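# Mount the loose gear on the gearbox's free pin

## Task

Place the loose gear on the gearbox pin that has no gear, meshing its teeth with both the centre gear and the outer ring, and seat it flat and as low as the other two gears. It must never drop more than about a finger's width, and never from higher than the tops of the gear pins. Once the gear is above its pin, open the fingers only after the pin is inside the gear's bore and the gear's teeth line up with the ring's. Finish with the gripper empty and at least 11 cm away from the gears.

## Robot and tools

Robot: a single six-joint arm (wxai_follower) with a two-finger parallel gripper. It is the only arm, so every command is one pose and one opening.

Frames: all poses use the scene frame. Its origin sits on the table top straight below the arm base. +z is up, and looking along +x, +y points left. The arm base may be slightly tilted against the table. In the gripper's own frame the fingers extend along +x and close along y. end_effector_position is the point midway between the finger pads, roughly 3 to 4 cm back from the tips. The reported hand position can be off, especially at long reach.

A row is 8 numbers: x, y, z (metres, absolute position in the scene frame), then qw, qx, qy, qz (absolute orientation quaternion, w first), then opening. Opening runs from -1 to 1: +1 is fully open (0.088 m), about -0.80 is where empty fingers touch, and anything lower closes no further. Going from open to shut takes at least about 0.5 s. Include the desired quaternion in every row, because the reported one can drift.

execute_actions: argument actions is a list holding zero or one item. An empty list just returns the state. An item {"rows": [...], "steps": n} plays up to 15 rows, one per control step of 1/30 s, with n at most 15 (default 15); if rows are fewer than steps, the last one repeats. An item {"steps": n} with no rows is a wait of up to 300 steps, counted from the previous result, so your thinking time eats into it. Optional pictures (true/false) controls whether camera images come back. A row whose position lies more than 0.6 m from the last reported position along any gripper axis is refused and nothing is sent. Each step, the controller limits the commanded pose to within 70 mm and 16 degrees of the measured pose; when it can't satisfy both, position wins. After an action ends the arm only continues to that last clipped pose, so check the result and send the remainder.

move: target is one 8-number row (an absolute pose plus opening); speed is in m/s, 0.002 to 0.5, default 0.25, and rotation is capped at twice that value in rad/s. It drives a straight path lasting 0.5 to 10 s (longer paths are cut off at 10 s), turns the short way, and ignores obstacles. The opening is applied when the move starts. The arm may lag, wander and overshoot the speed, especially when nearly straight. The result adds a move: line with an ending (done, off_target, moving, held, fault), any limits (paced = pose was clipped; held = some steps were blocked, after which motion can jump faster), and the remaining distance to target. Faster contact and targets set deeper past a surface press harder.

wait: seconds, 0 to 10; nothing new is sent meanwhile, though fingers still moving keep moving.

zoom_image: camera (cam_head_left, cam_head_right, cam_high, cam_low or cam_wrist) and region [x0, y0, x1, y1] in that camera's pixels, top-left is (0, 0), at most 504 by 504. All cameras give 504x504 images, listed in that order.

show_instructions shows the scene's reference images; read_manual(section="licences") returns licence text; finished_scene(scene) ends the given scene for good and reports success, so call it only when done. Replying without any tool call also ends things.

Results: the state line gives gripper position, quaternion and linear/angular velocity. Joint positions and velocities list waist, shoulder, elbow, wrist pitch, wrist yaw, wrist roll (rad), then the finger-pad gap (m). Ranges: waist -3.054 to 3.054, shoulder 0 to 3.142, elbow 0 to 2.356, wrist pitch and yaw -1.571 to 1.571, wrist roll -3.142 to 3.142. grip_measured is the actual opening on the command scale; to keep a grip, command clearly less than it (further below squeezes harder, up to about 34 N per pad). Readings may be about 1 mm off consistently. "pose unreachable" means the clearance check changed or blocked a command; HELD flags steps where that happened (the base's mount counts as arm). "Hand target" shows the pose the controller is currently heading for. Joint torques are listed in joint order and are noisy and offset.

Hazards: friction can leave the gripper short or slightly tilted, and tiny moves may not happen, so verify after each move. A contact torque reaching a joint's load limit (waist 18.2, shoulder 22.5, elbow 22.4, wrist pitch 5.92, wrist yaw 5.9, wrist roll 5.54 N m, held load included) triggers a torque fault: a 10 s stop. Holding loads heats motors; MOTOR HOT appears from 50 °C, and at 95 °C an OVER-TEMPERATURE FAULT holds the arm, which may lose power and go limp if it doesn't cool. The loose gear can be nudged by outside pushes now and then. Never drop or knock anything off the table, avoid slamming or shoving the gearbox, and lower the gear gently rather than releasing it high.

Each tool is called after "Request:" as name(argument=value, ...) on one line, values as JSON.

Reference images:

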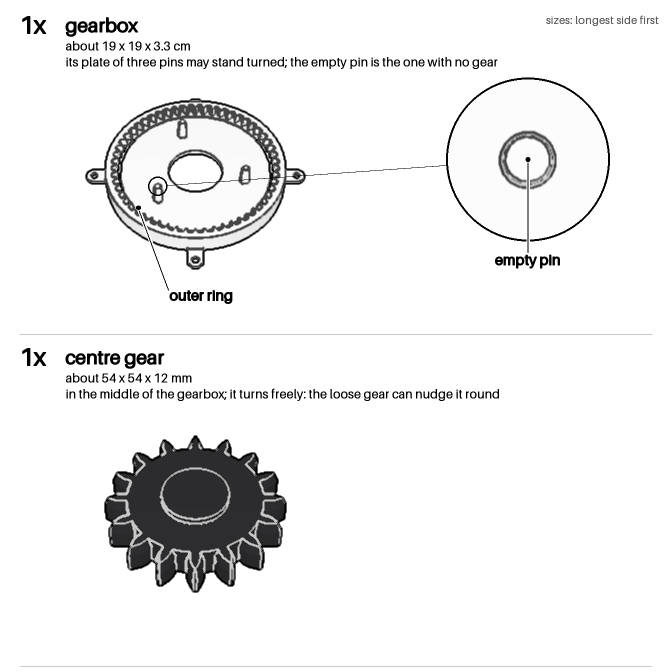

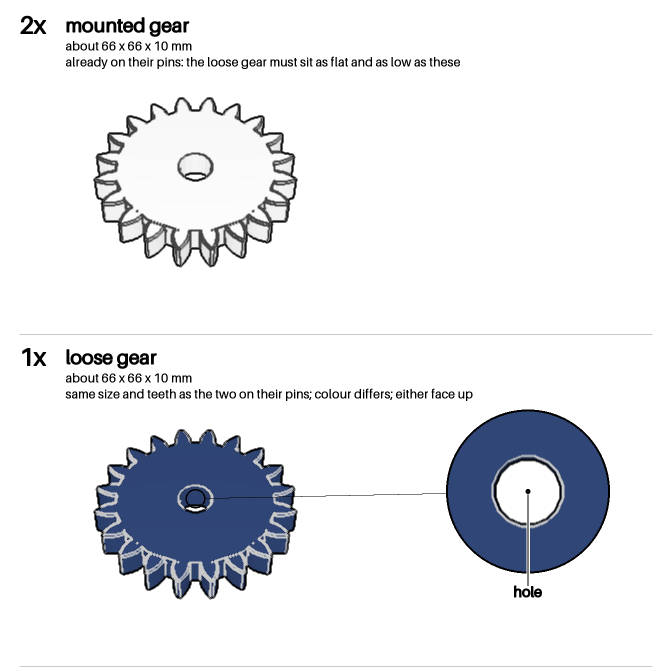

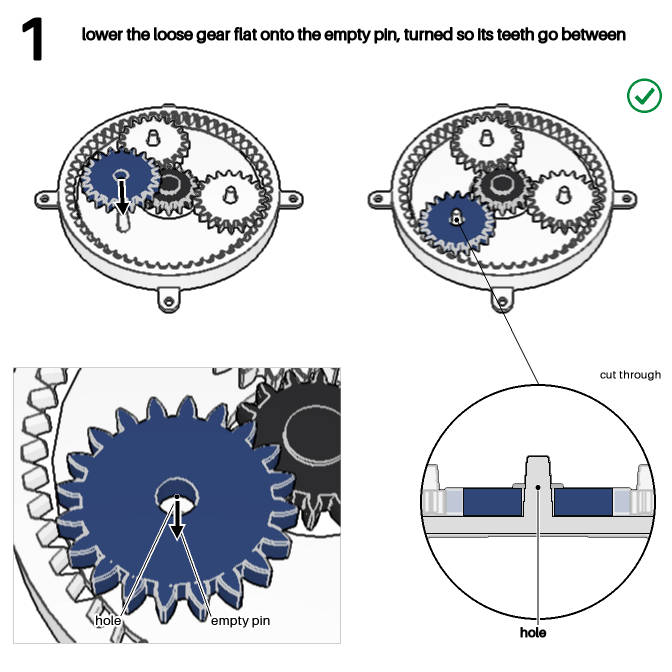

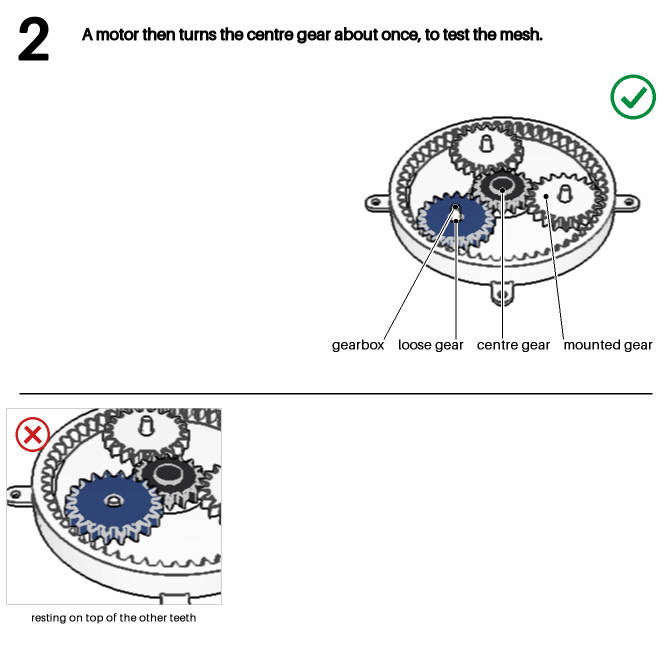

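## Session

Request:
execute_actions(actions=[])

Scene clock: 0.00 s of 4147.00 s.
end_effector_position=(+0.3103, +0.2511, +0.2744) grip_measured=+0.827 end_effector_quat_wxyz=(+0.919, -0.393, -0.024, +0.028) end_effector_velocity=(+0.001, +0.000, -0.000) end_effector_angular_velocity=(-0.008, +0.001, +0.005)
Joint positions: [0.017 0.858 0.663 0.24  0.01  0.015 0.08 ]
Joint velocities: [-0.002  0.002 -0.002  0.007 -0.007 -0.007 -0.   ]
Joint torques (N m, as the arm reports them, + toward a larger angle): no reading
Motor temperatures (°C, as the motors report them): [26 25 23 24 25 23]
Heat: hottest waist 26 °C (+0.0 °C/min).
Hand target: +0.310, +0.251, +0.274; +0.919, -0.393, -0.024, +0.028

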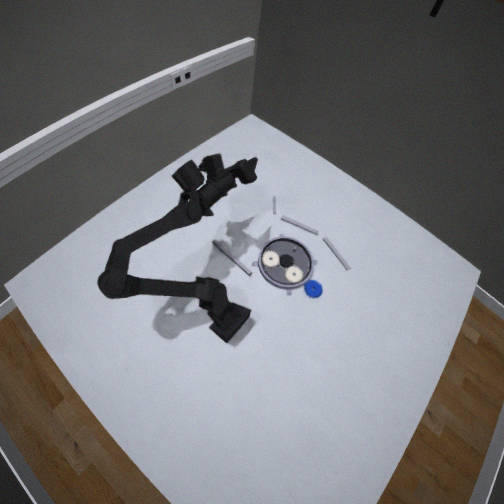

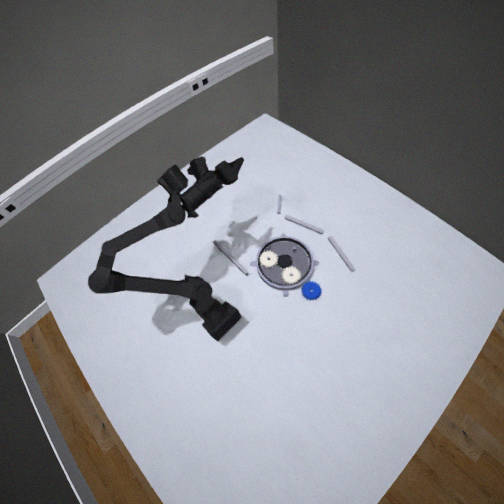

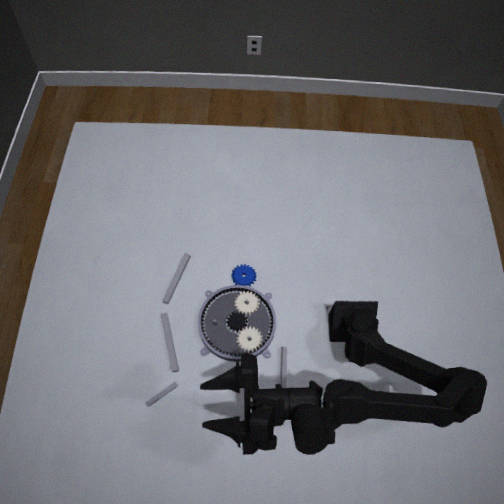

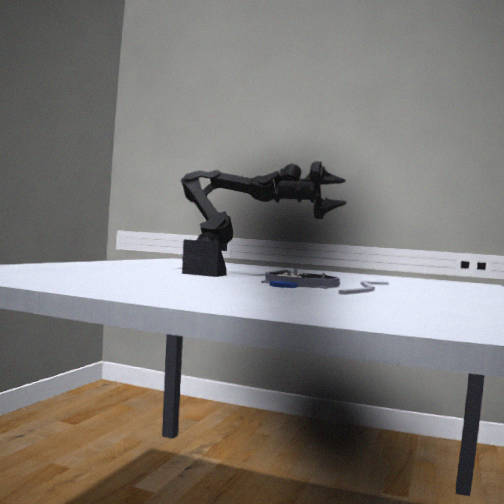

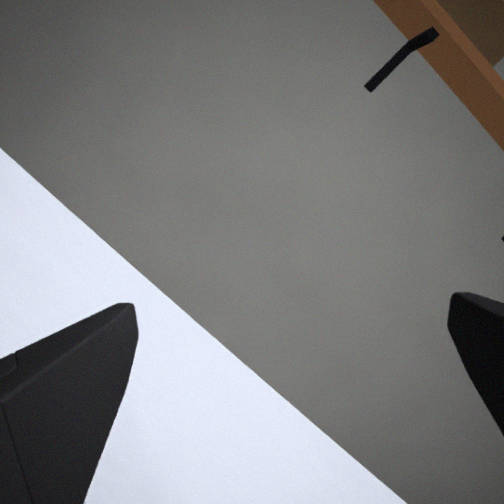

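Request:
move(target=[0.22,-0.1,0.25,0.707,0,0.707,0,1])

Scene clock: 5.07 s of 4147.00 s.
end_effector_position=(+0.2172, -0.0990, +0.2463) grip_measured=+0.990 end_effector_quat_wxyz=(+0.724, -0.034, +0.689, -0.020) end_effector_velocity=(-0.000, +0.000, +0.004) end_effector_angular_velocity=(-0.010, +0.002, +0.008)
Joint positions: [-0.989  2.23   1.594 -1.57  -0.429 -1.098  0.088]
Joint velocities: [-0.002 -0.002  0.012 -0.007  0.007 -0.007 -0.   ]
Joint torques (N m, as the arm reports them, + toward a larger angle): [-4.38 -3.13  8.    0.21  0.08  0.13]
Motor temperatures (°C, as the motors report them): [26 25 23 24 25 23]
Heat: hottest waist 26 °C (+0.0 °C/min).
Hand target: +0.217, -0.102, +0.248; +0.723, -0.033, +0.689, -0.023
Off the commanded pose: 0.005 m, 5 deg.
joint sent to its limit — the command would take joint 4 (wrist pitch) past its lower limit, so that joint was sent only as far as its limit.
move: off_target

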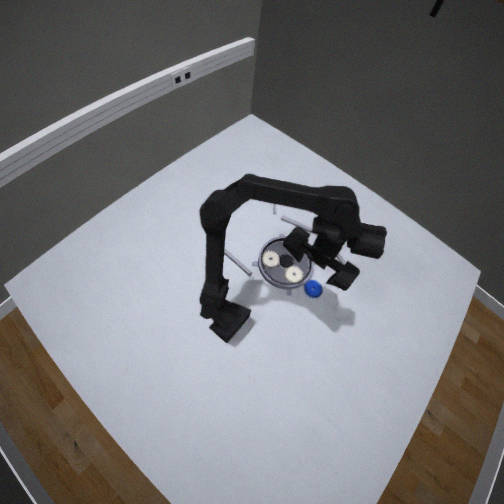

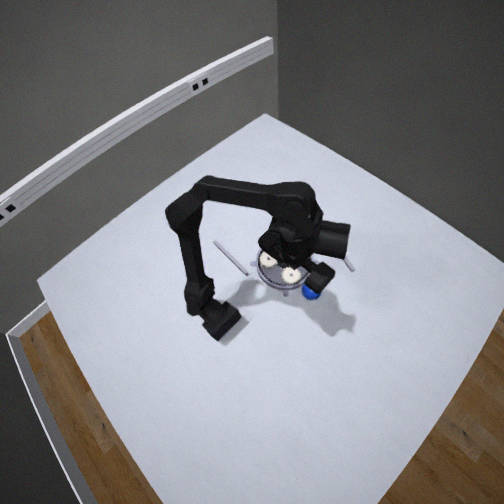

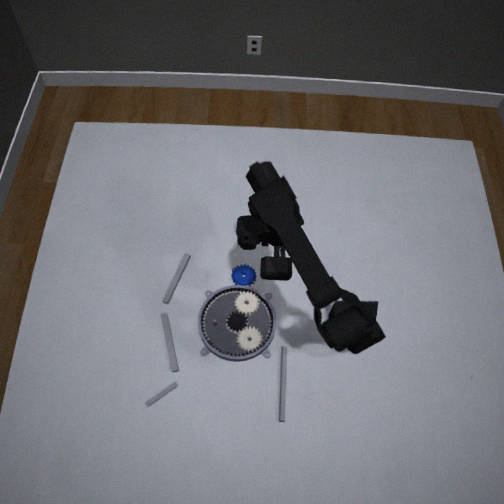

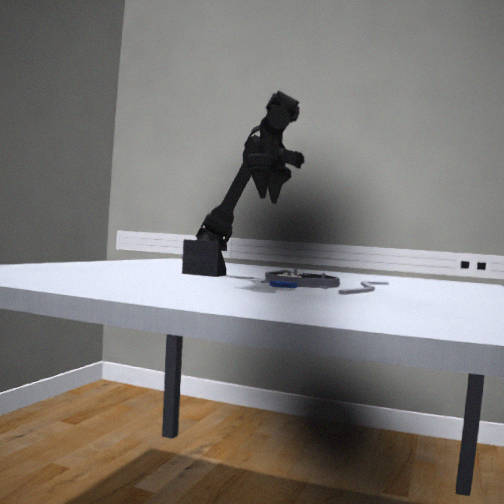

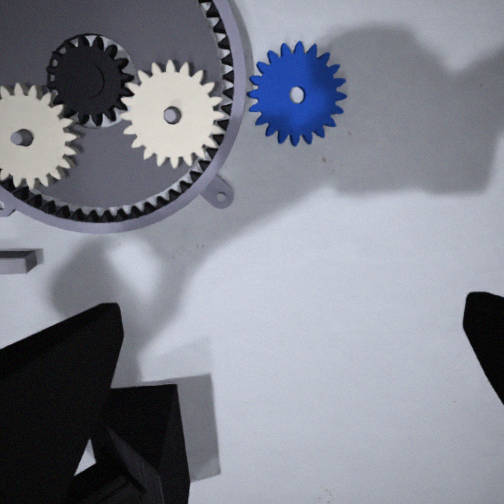

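Request:
move(target=[0.28,-0.1,0.15,0.5,-0.5,0.5,0.5,1])

Scene clock: 11.30 s of 4147.00 s.
end_effector_position=(+0.2814, -0.0994, +0.1529) grip_measured=+0.990 end_effector_quat_wxyz=(+0.499, -0.503, +0.501, +0.497) end_effector_velocity=(+0.002, +0.001, -0.000) end_effector_angular_velocity=(+0.012, -0.020, +0.022)
Joint positions: [-0.741  2.364  1.51  -1.335 -0.573 -2.465  0.088]
Joint velocities: [-0.002 -0.002 -0.007  0.007 -0.022 -0.022 -0.   ]
Joint torques (N m, as the arm reports them, + toward a larger angle): [-5.34 -4.07  5.47  0.43 -0.1  -0.11]
Motor temperatures (°C, as the motors report them): [27 26 24 24 25 23]
Heat: hottest waist 27 °C (+5.3 °C/min).
Hand target: +0.281, -0.100, +0.150; +0.500, -0.501, +0.500, +0.500
Off the commanded pose: 0.003 m, 1 deg.
move: done

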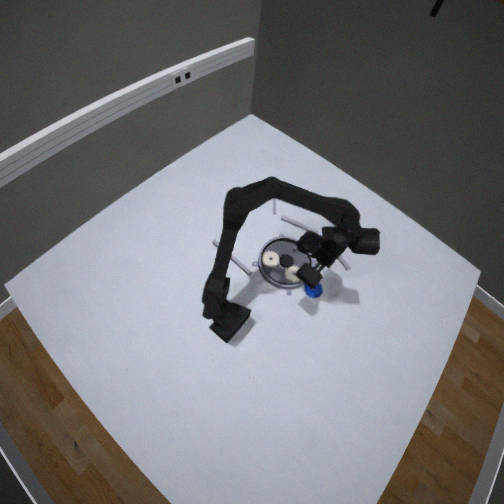

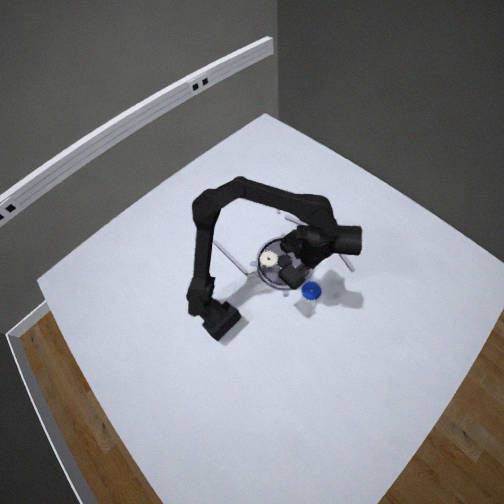

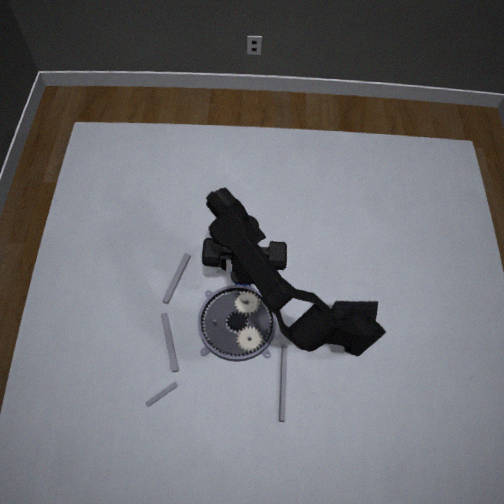

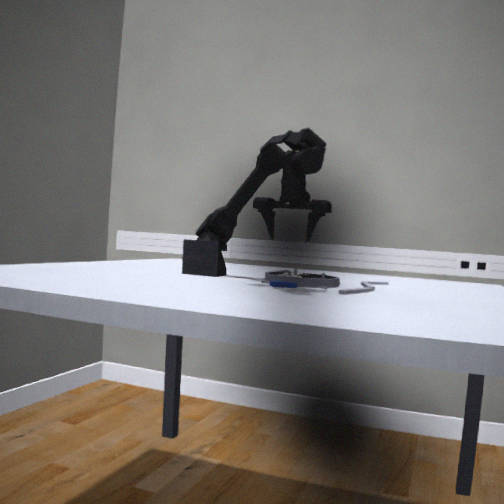

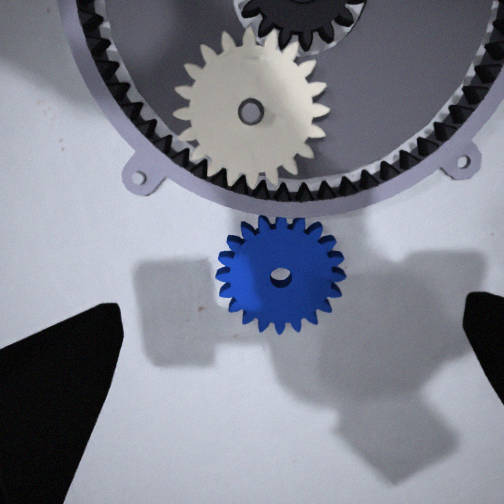

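Request:
move(target=[0.278,-0.085,0.08,0.5,-0.5,0.5,0.5,1], speed=0.1)

Scene clock: 13.00 s of 4147.00 s.
end_effector_position=(+0.2784, -0.0870, +0.0791) grip_measured=+0.990 end_effector_quat_wxyz=(+0.499, -0.498, +0.501, +0.502) end_effector_velocity=(-0.001, +0.005, +0.001) end_effector_angular_velocity=(+0.020, -0.013, -0.014)
Joint positions: [-0.607  2.344  1.258 -1.043 -0.647 -2.338  0.088]
Joint velocities: [-0.002 -0.012 -0.012 -0.007 -0.022  0.007  0.   ]
Joint torques (N m, as the arm reports them, + toward a larger angle): [-5.44 -5.7   4.66  0.38 -0.1   0.12]
Motor temperatures (°C, as the motors report them): [27 26 24 24 25 24]
Heat: hottest waist 27 °C (+4.6 °C/min).
Hand target: +0.279, -0.085, +0.080; +0.500, -0.500, +0.500, +0.500
Off the commanded pose: 0.002 m, 0 deg.
move: done

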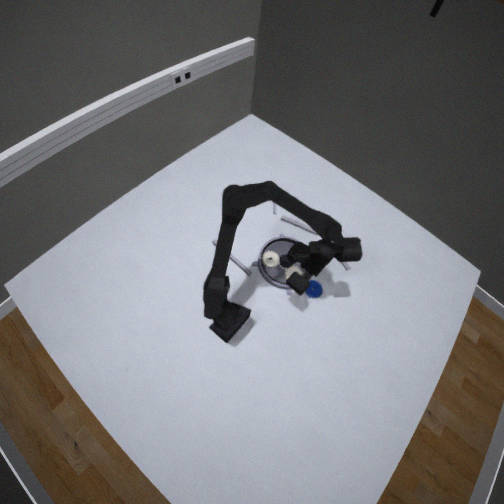

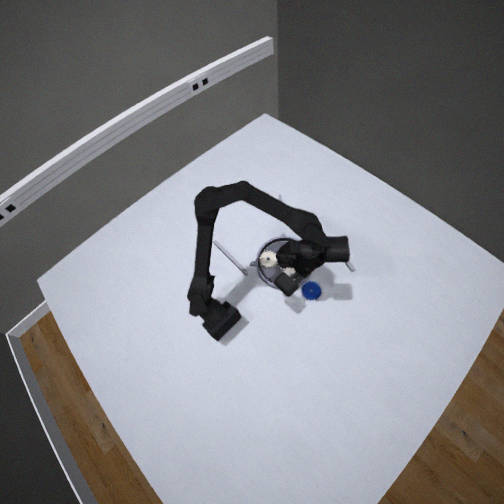

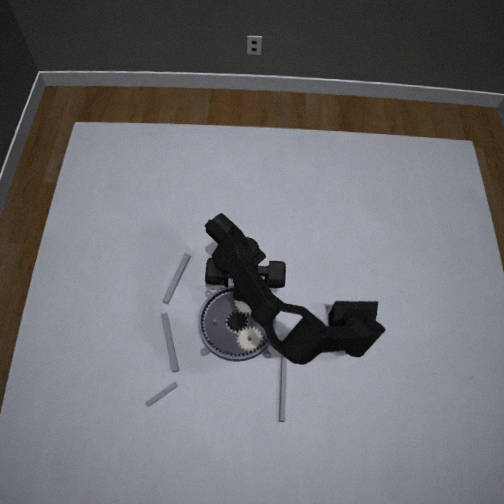

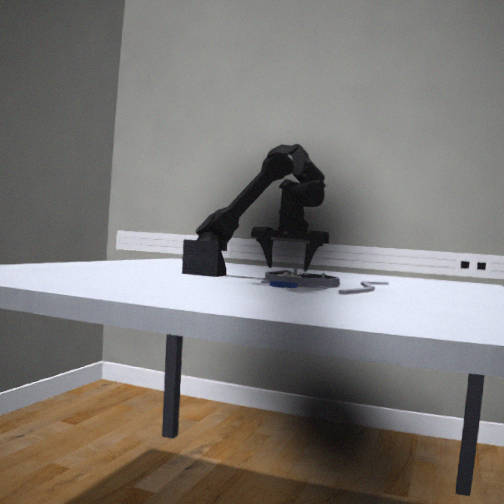

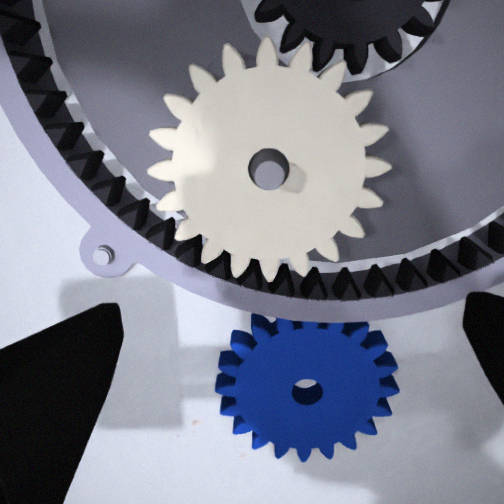

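Request:
move(target=[0.283,-0.105,0.05,0.5,-0.5,0.5,0.5,1], speed=0.1)

Scene clock: 14.63 s of 4147.00 s.
end_effector_position=(+0.2850, -0.1044, +0.0532) grip_measured=+0.990 end_effector_quat_wxyz=(+0.496, -0.505, +0.499, +0.499) end_effector_velocity=(-0.004, +0.003, -0.001) end_effector_angular_velocity=(+0.020, +0.009, -0.011)
Joint positions: [-0.58   2.42   1.25  -0.922 -0.661 -2.308  0.088]
Joint velocities: [-0.002  0.002 -0.002 -0.022 -0.007 -0.007 -0.   ]
Joint torques (N m, as the arm reports them, + toward a larger angle): [-5.59 -4.22  4.66  0.4  -0.12  0.14]
Motor temperatures (°C, as the motors report them): [27 26 24 24 25 24]
Heat: hottest waist 27 °C (+4.1 °C/min).
Hand target: +0.283, -0.105, +0.050; +0.500, -0.500, +0.500, +0.500
Off the commanded pose: 0.004 m, 1 deg.
move: done

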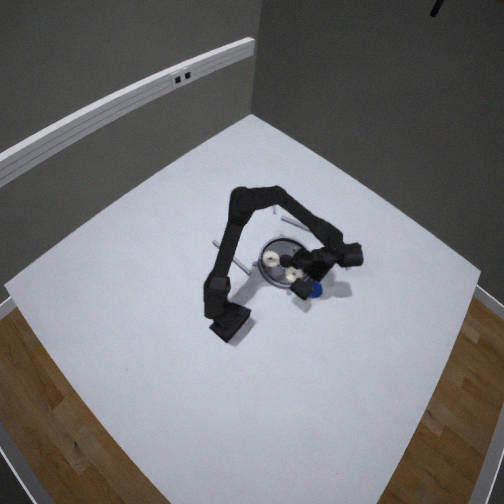

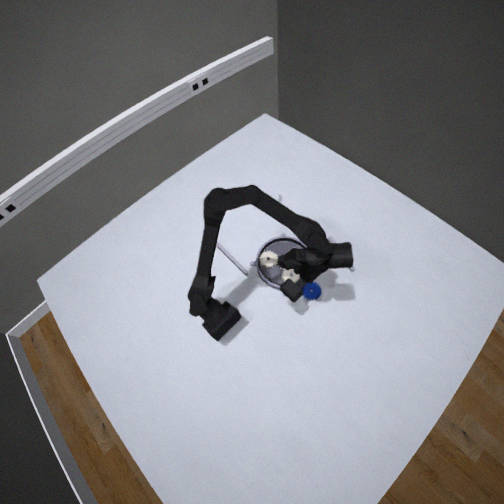

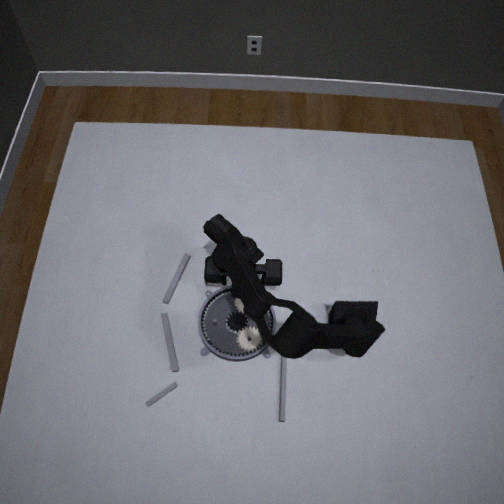

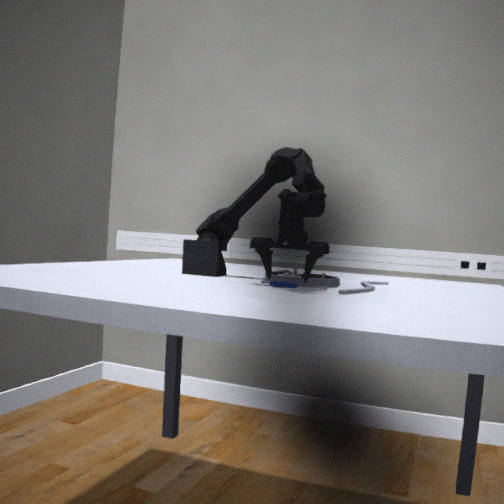

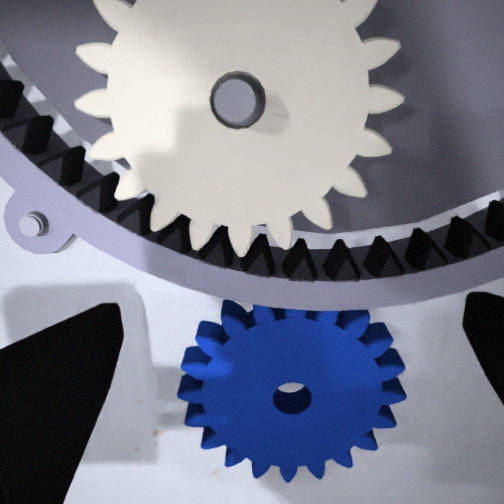

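Request:
move(target=[0.284,-0.127,0.04,0.5,-0.5,0.5,0.5,1], speed=0.06)

Scene clock: 16.53 s of 4147.00 s.
end_effector_position=(+0.2831, -0.1232, +0.0410) grip_measured=+0.990 end_effector_quat_wxyz=(+0.501, -0.500, +0.498, +0.501) end_effector_velocity=(-0.001, -0.004, +0.000) end_effector_angular_velocity=(-0.007, -0.002, +0.019)
Joint positions: [-0.595  2.5    1.277 -0.892 -0.66  -2.325  0.087]
Joint velocities: [-0.007  0.007  0.002  0.007  0.007 -0.022 -0.   ]
Joint torques (N m, as the arm reports them, + toward a larger angle): [-5.77 -4.2   6.51  0.43  0.11  0.03]
Motor temperatures (°C, as the motors report them): [28 26 24 24 25 24]
Heat: hottest waist 28 °C (+7.3 °C/min).
Hand target: +0.284, -0.127, +0.040; +0.500, -0.500, +0.500, +0.500
Off the commanded pose: 0.004 m, 0 deg.
move: done

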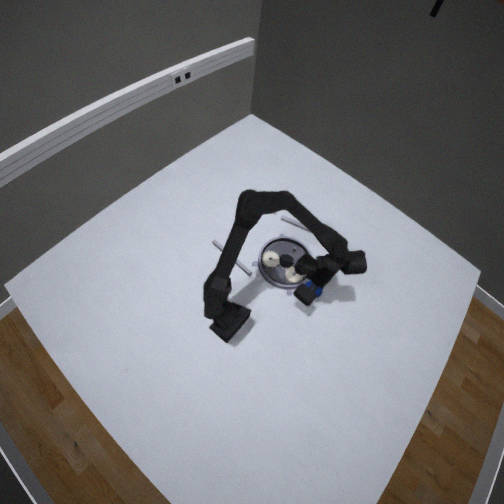

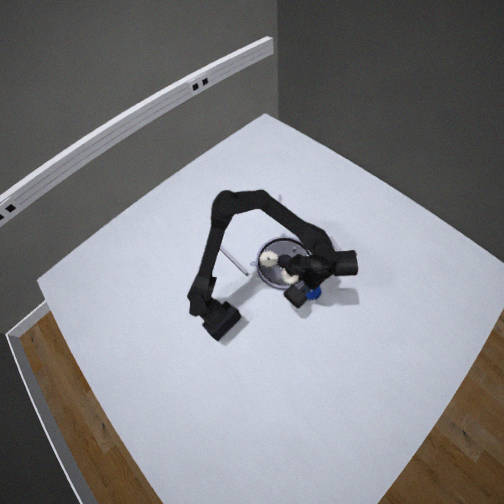

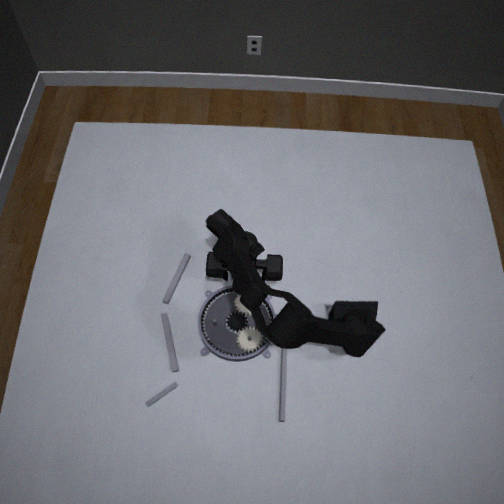

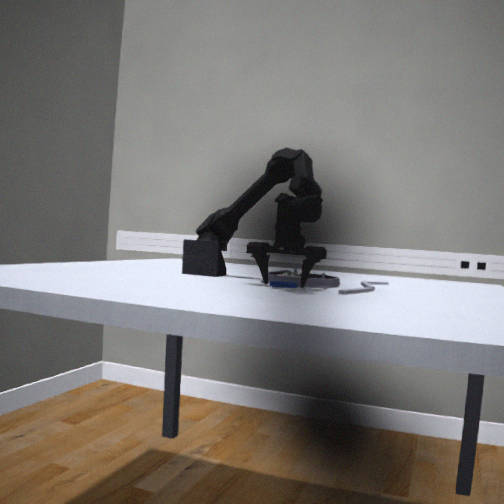

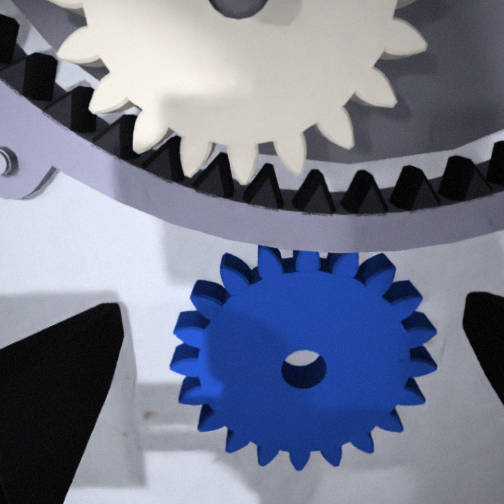

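Request:
move(target=[0.286,-0.135,0.038,0.5,-0.5,0.5,0.5,1], speed=0.04)

Request:
move(target=[0.286,-0.135,0.038,0.5,-0.5,0.5,0.5,0.1])

Request:
move(target=[0.286,-0.135,0.14,0.5,-0.5,0.5,0.5,0.1], speed=0.1)

Scene clock: 19.00 s of 4147.00 s.
end_effector_position=(+0.2856, -0.1313, +0.0406) grip_measured=+0.989 end_effector_quat_wxyz=(+0.501, -0.502, +0.497, +0.500) end_effector_velocity=(+0.002, -0.003, +0.001) end_effector_angular_velocity=(-0.012, -0.004, +0.028)
Joint positions: [-0.606  2.529  1.305 -0.893 -0.657 -2.335  0.087]
Joint velocities: [-0.002  0.002  0.007  0.007  0.007 -0.022 -0.   ]
Joint torques (N m, as the arm reports them, + toward a larger angle): [-5.56 -3.89  6.52  0.47  0.15  0.11]
Motor temperatures (°C, as the motors report them): [28 27 24 24 25 24]
Heat: hottest waist 28 °C (+6.3 °C/min).
Hand target: +0.286, -0.135, +0.038; +0.500, -0.500, +0.500, +0.500
Off the commanded pose: 0.005 m, 0 deg.
move: done

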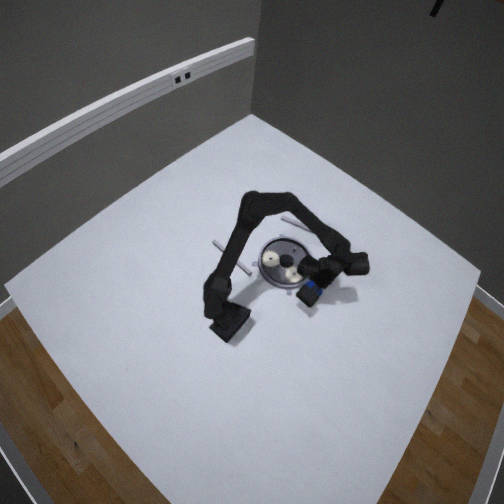

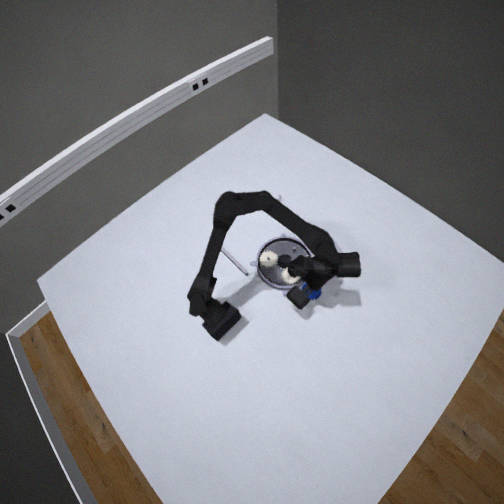

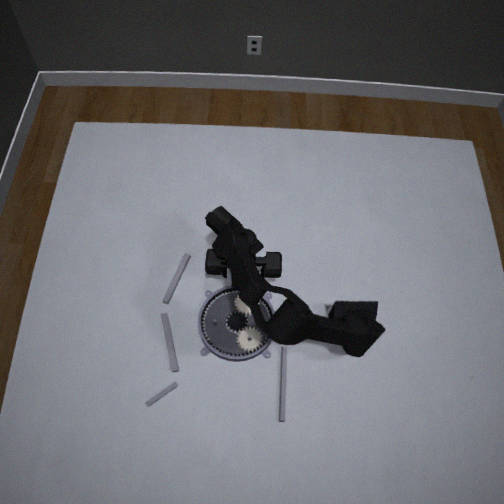

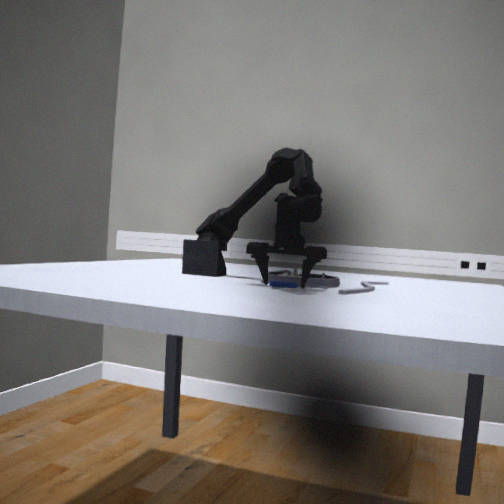

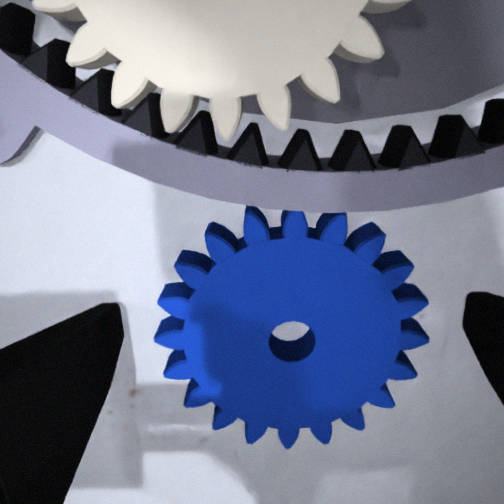

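Scene clock: 19.70 s of 4147.00 s.
end_effector_position=(+0.2862, -0.1321, +0.0406) grip_measured=+0.524 end_effector_quat_wxyz=(+0.501, -0.503, +0.496, +0.500) end_effector_velocity=(-0.001, -0.002, +0.002) end_effector_angular_velocity=(-0.017, +0.012, +0.007)
Joint positions: [-0.606  2.53   1.306 -0.89  -0.658 -2.335  0.065]
Joint velocities: [-0.002 -0.002  0.007 -0.007  0.022 -0.007 -0.002]
Joint torques (N m, as the arm reports them, + toward a larger angle): [-5.51 -4.04  6.44  0.24  0.17  0.11]
Motor temperatures (°C, as the motors report them): [28 27 24 24 25 24]
Heat: hottest waist 28 °C (+6.1 °C/min).
Hand target: +0.286, -0.135, +0.038; +0.500, -0.500, +0.500, +0.500
Off the commanded pose: 0.004 m, 1 deg.
move: done

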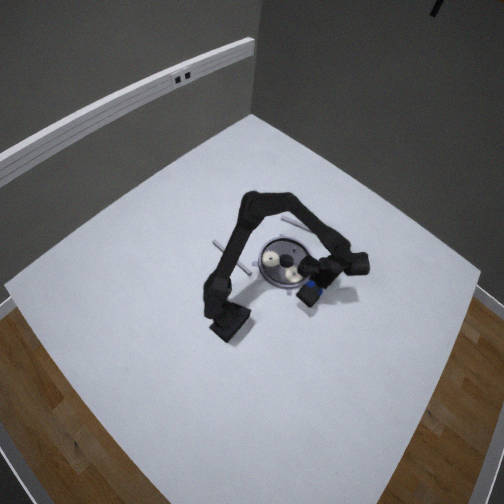

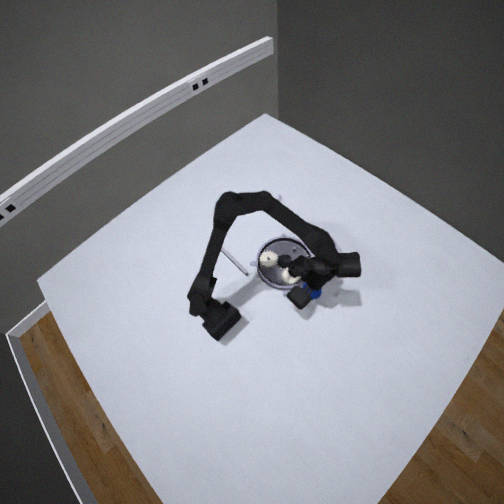

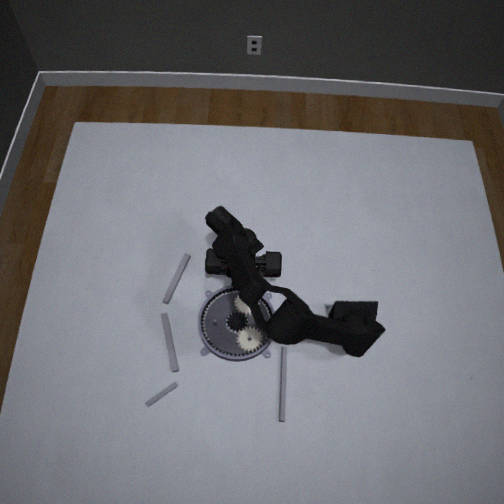

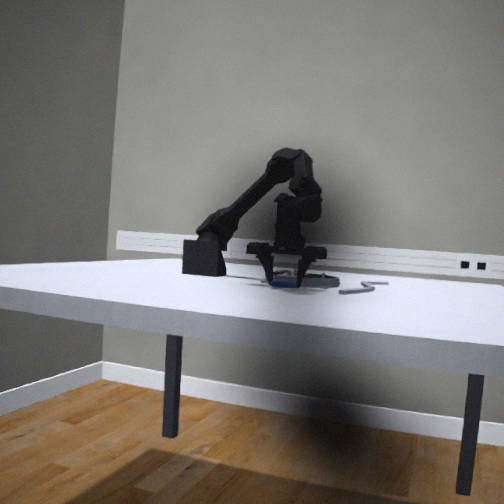

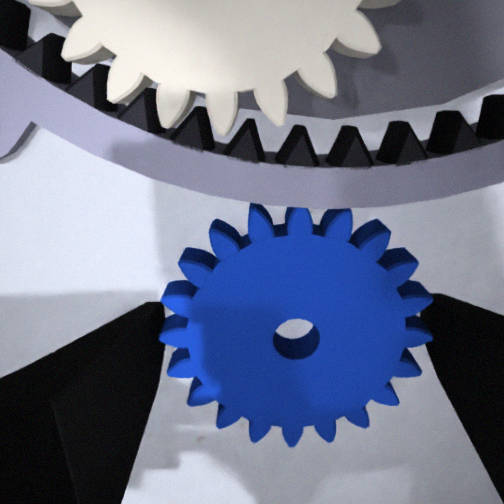

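Scene clock: 21.17 s of 4147.00 s.
end_effector_position=(+0.2834, -0.1344, +0.1339) grip_measured=+0.524 end_effector_quat_wxyz=(+0.503, -0.492, +0.502, +0.504) end_effector_velocity=(-0.001, +0.004, +0.005) end_effector_angular_velocity=(+0.020, -0.000, +0.005)
Joint positions: [-0.759  2.503  1.576 -1.302 -0.565 -2.49   0.065]
Joint velocities: [-0.007 -0.002  0.012 -0.037 -0.007 -0.022  0.002]
Joint torques (N m, as the arm reports them, + toward a larger angle): [-6.02 -6.23  7.54 -0.03  0.07 -0.09]
Motor temperatures (°C, as the motors report them): [28 27 24 24 25 24]
Heat: hottest waist 28 °C (+5.7 °C/min).
Hand target: +0.285, -0.135, +0.140; +0.500, -0.500, +0.500, +0.500
Off the commanded pose: 0.007 m, 1 deg.
move: done

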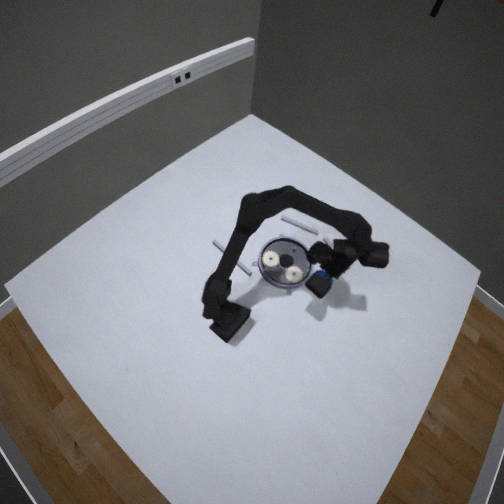

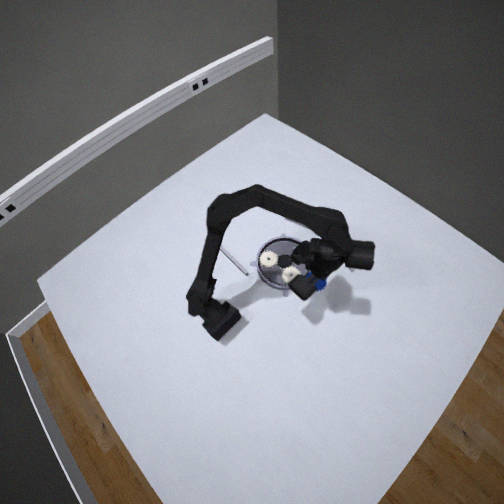

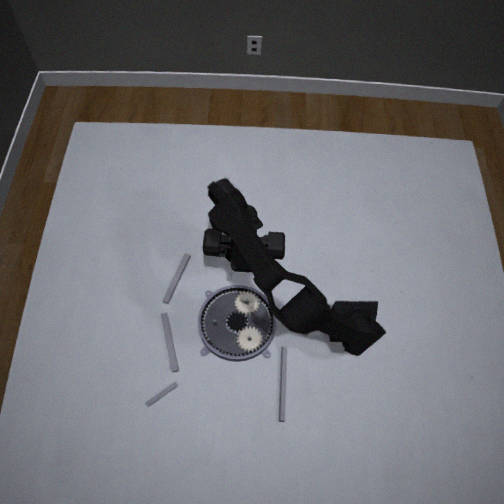

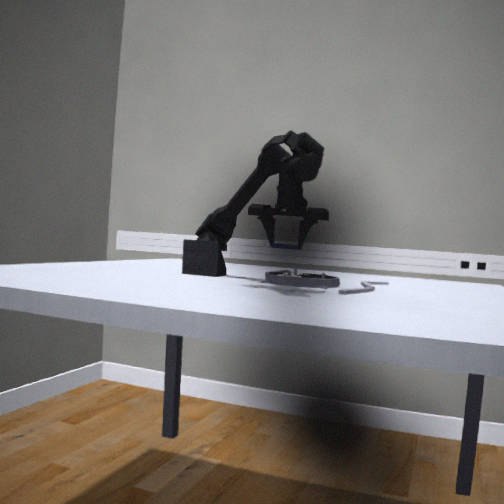

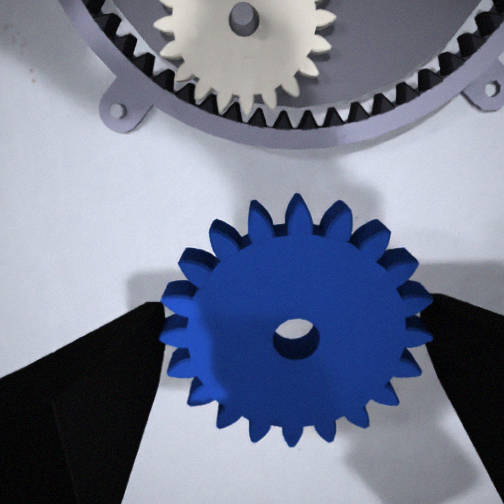

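Request:
move(target=[0.35,-0.01,0.13,0.707,0,0.707,0,0.1], speed=0.15)

Scene clock: 27.90 s of 4147.00 s.
end_effector_position=(+0.3480, -0.0134, +0.1251) grip_measured=+0.524 end_effector_quat_wxyz=(+0.702, +0.005, +0.712, -0.001) end_effector_velocity=(-0.002, -0.000, +0.001) end_effector_angular_velocity=(-0.003, +0.007, -0.028)
Joint positions: [-0.472  2.298  1.603 -1.348 -0.713 -0.615  0.065]
Joint velocities: [-0.002 -0.002 -0.002 -0.007  0.007  0.022 -0.   ]
Joint torques (N m, as the arm reports them, + toward a larger angle): [-6.78 -6.    7.02  0.05 -0.06  0.13]
Motor temperatures (°C, as the motors report them): [29 28 25 24 25 24]
Heat: hottest waist 29 °C (+6.5 °C/min).
Hand target: +0.351, -0.010, +0.130; +0.708, -0.000, +0.707, -0.001
Off the commanded pose: 0.006 m, 1 deg.
move: done

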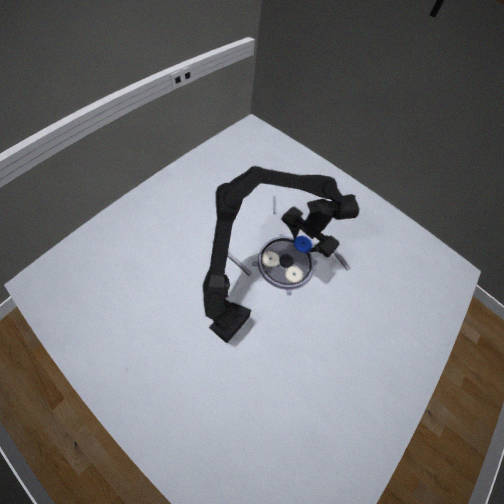

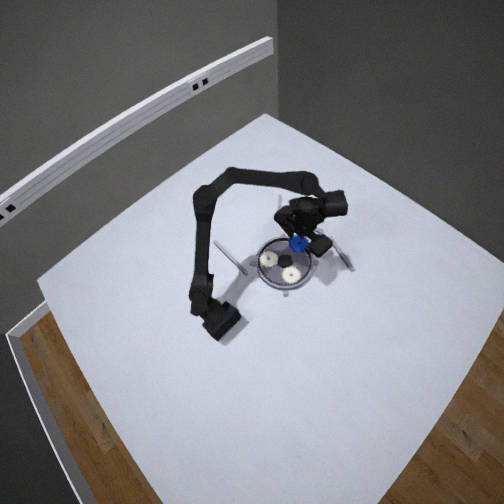

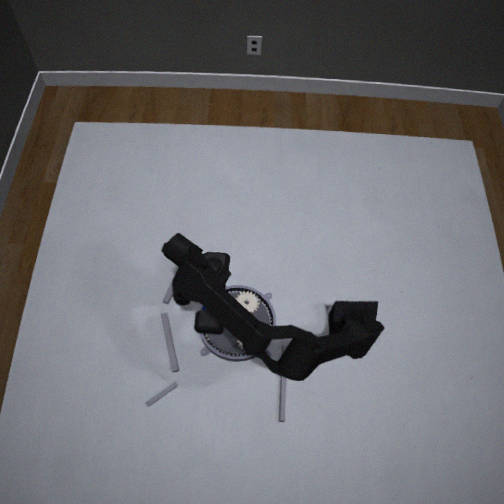

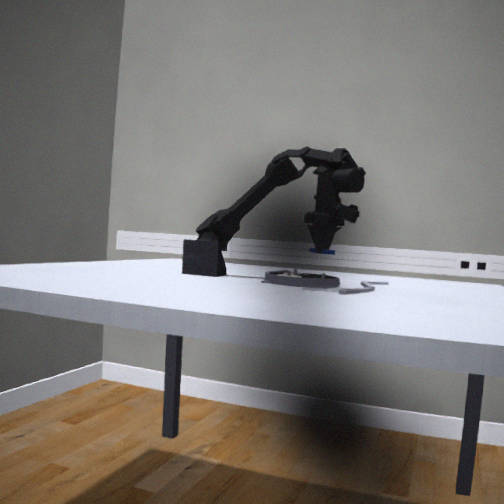

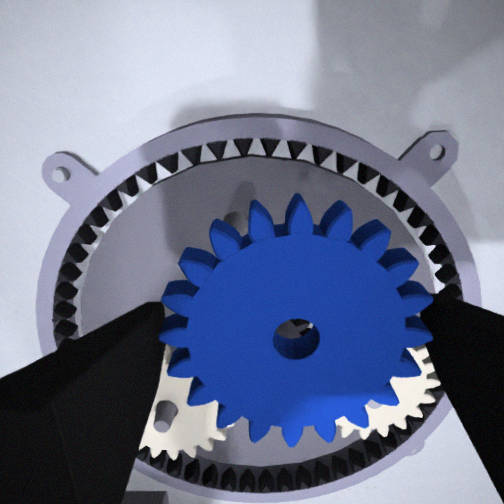

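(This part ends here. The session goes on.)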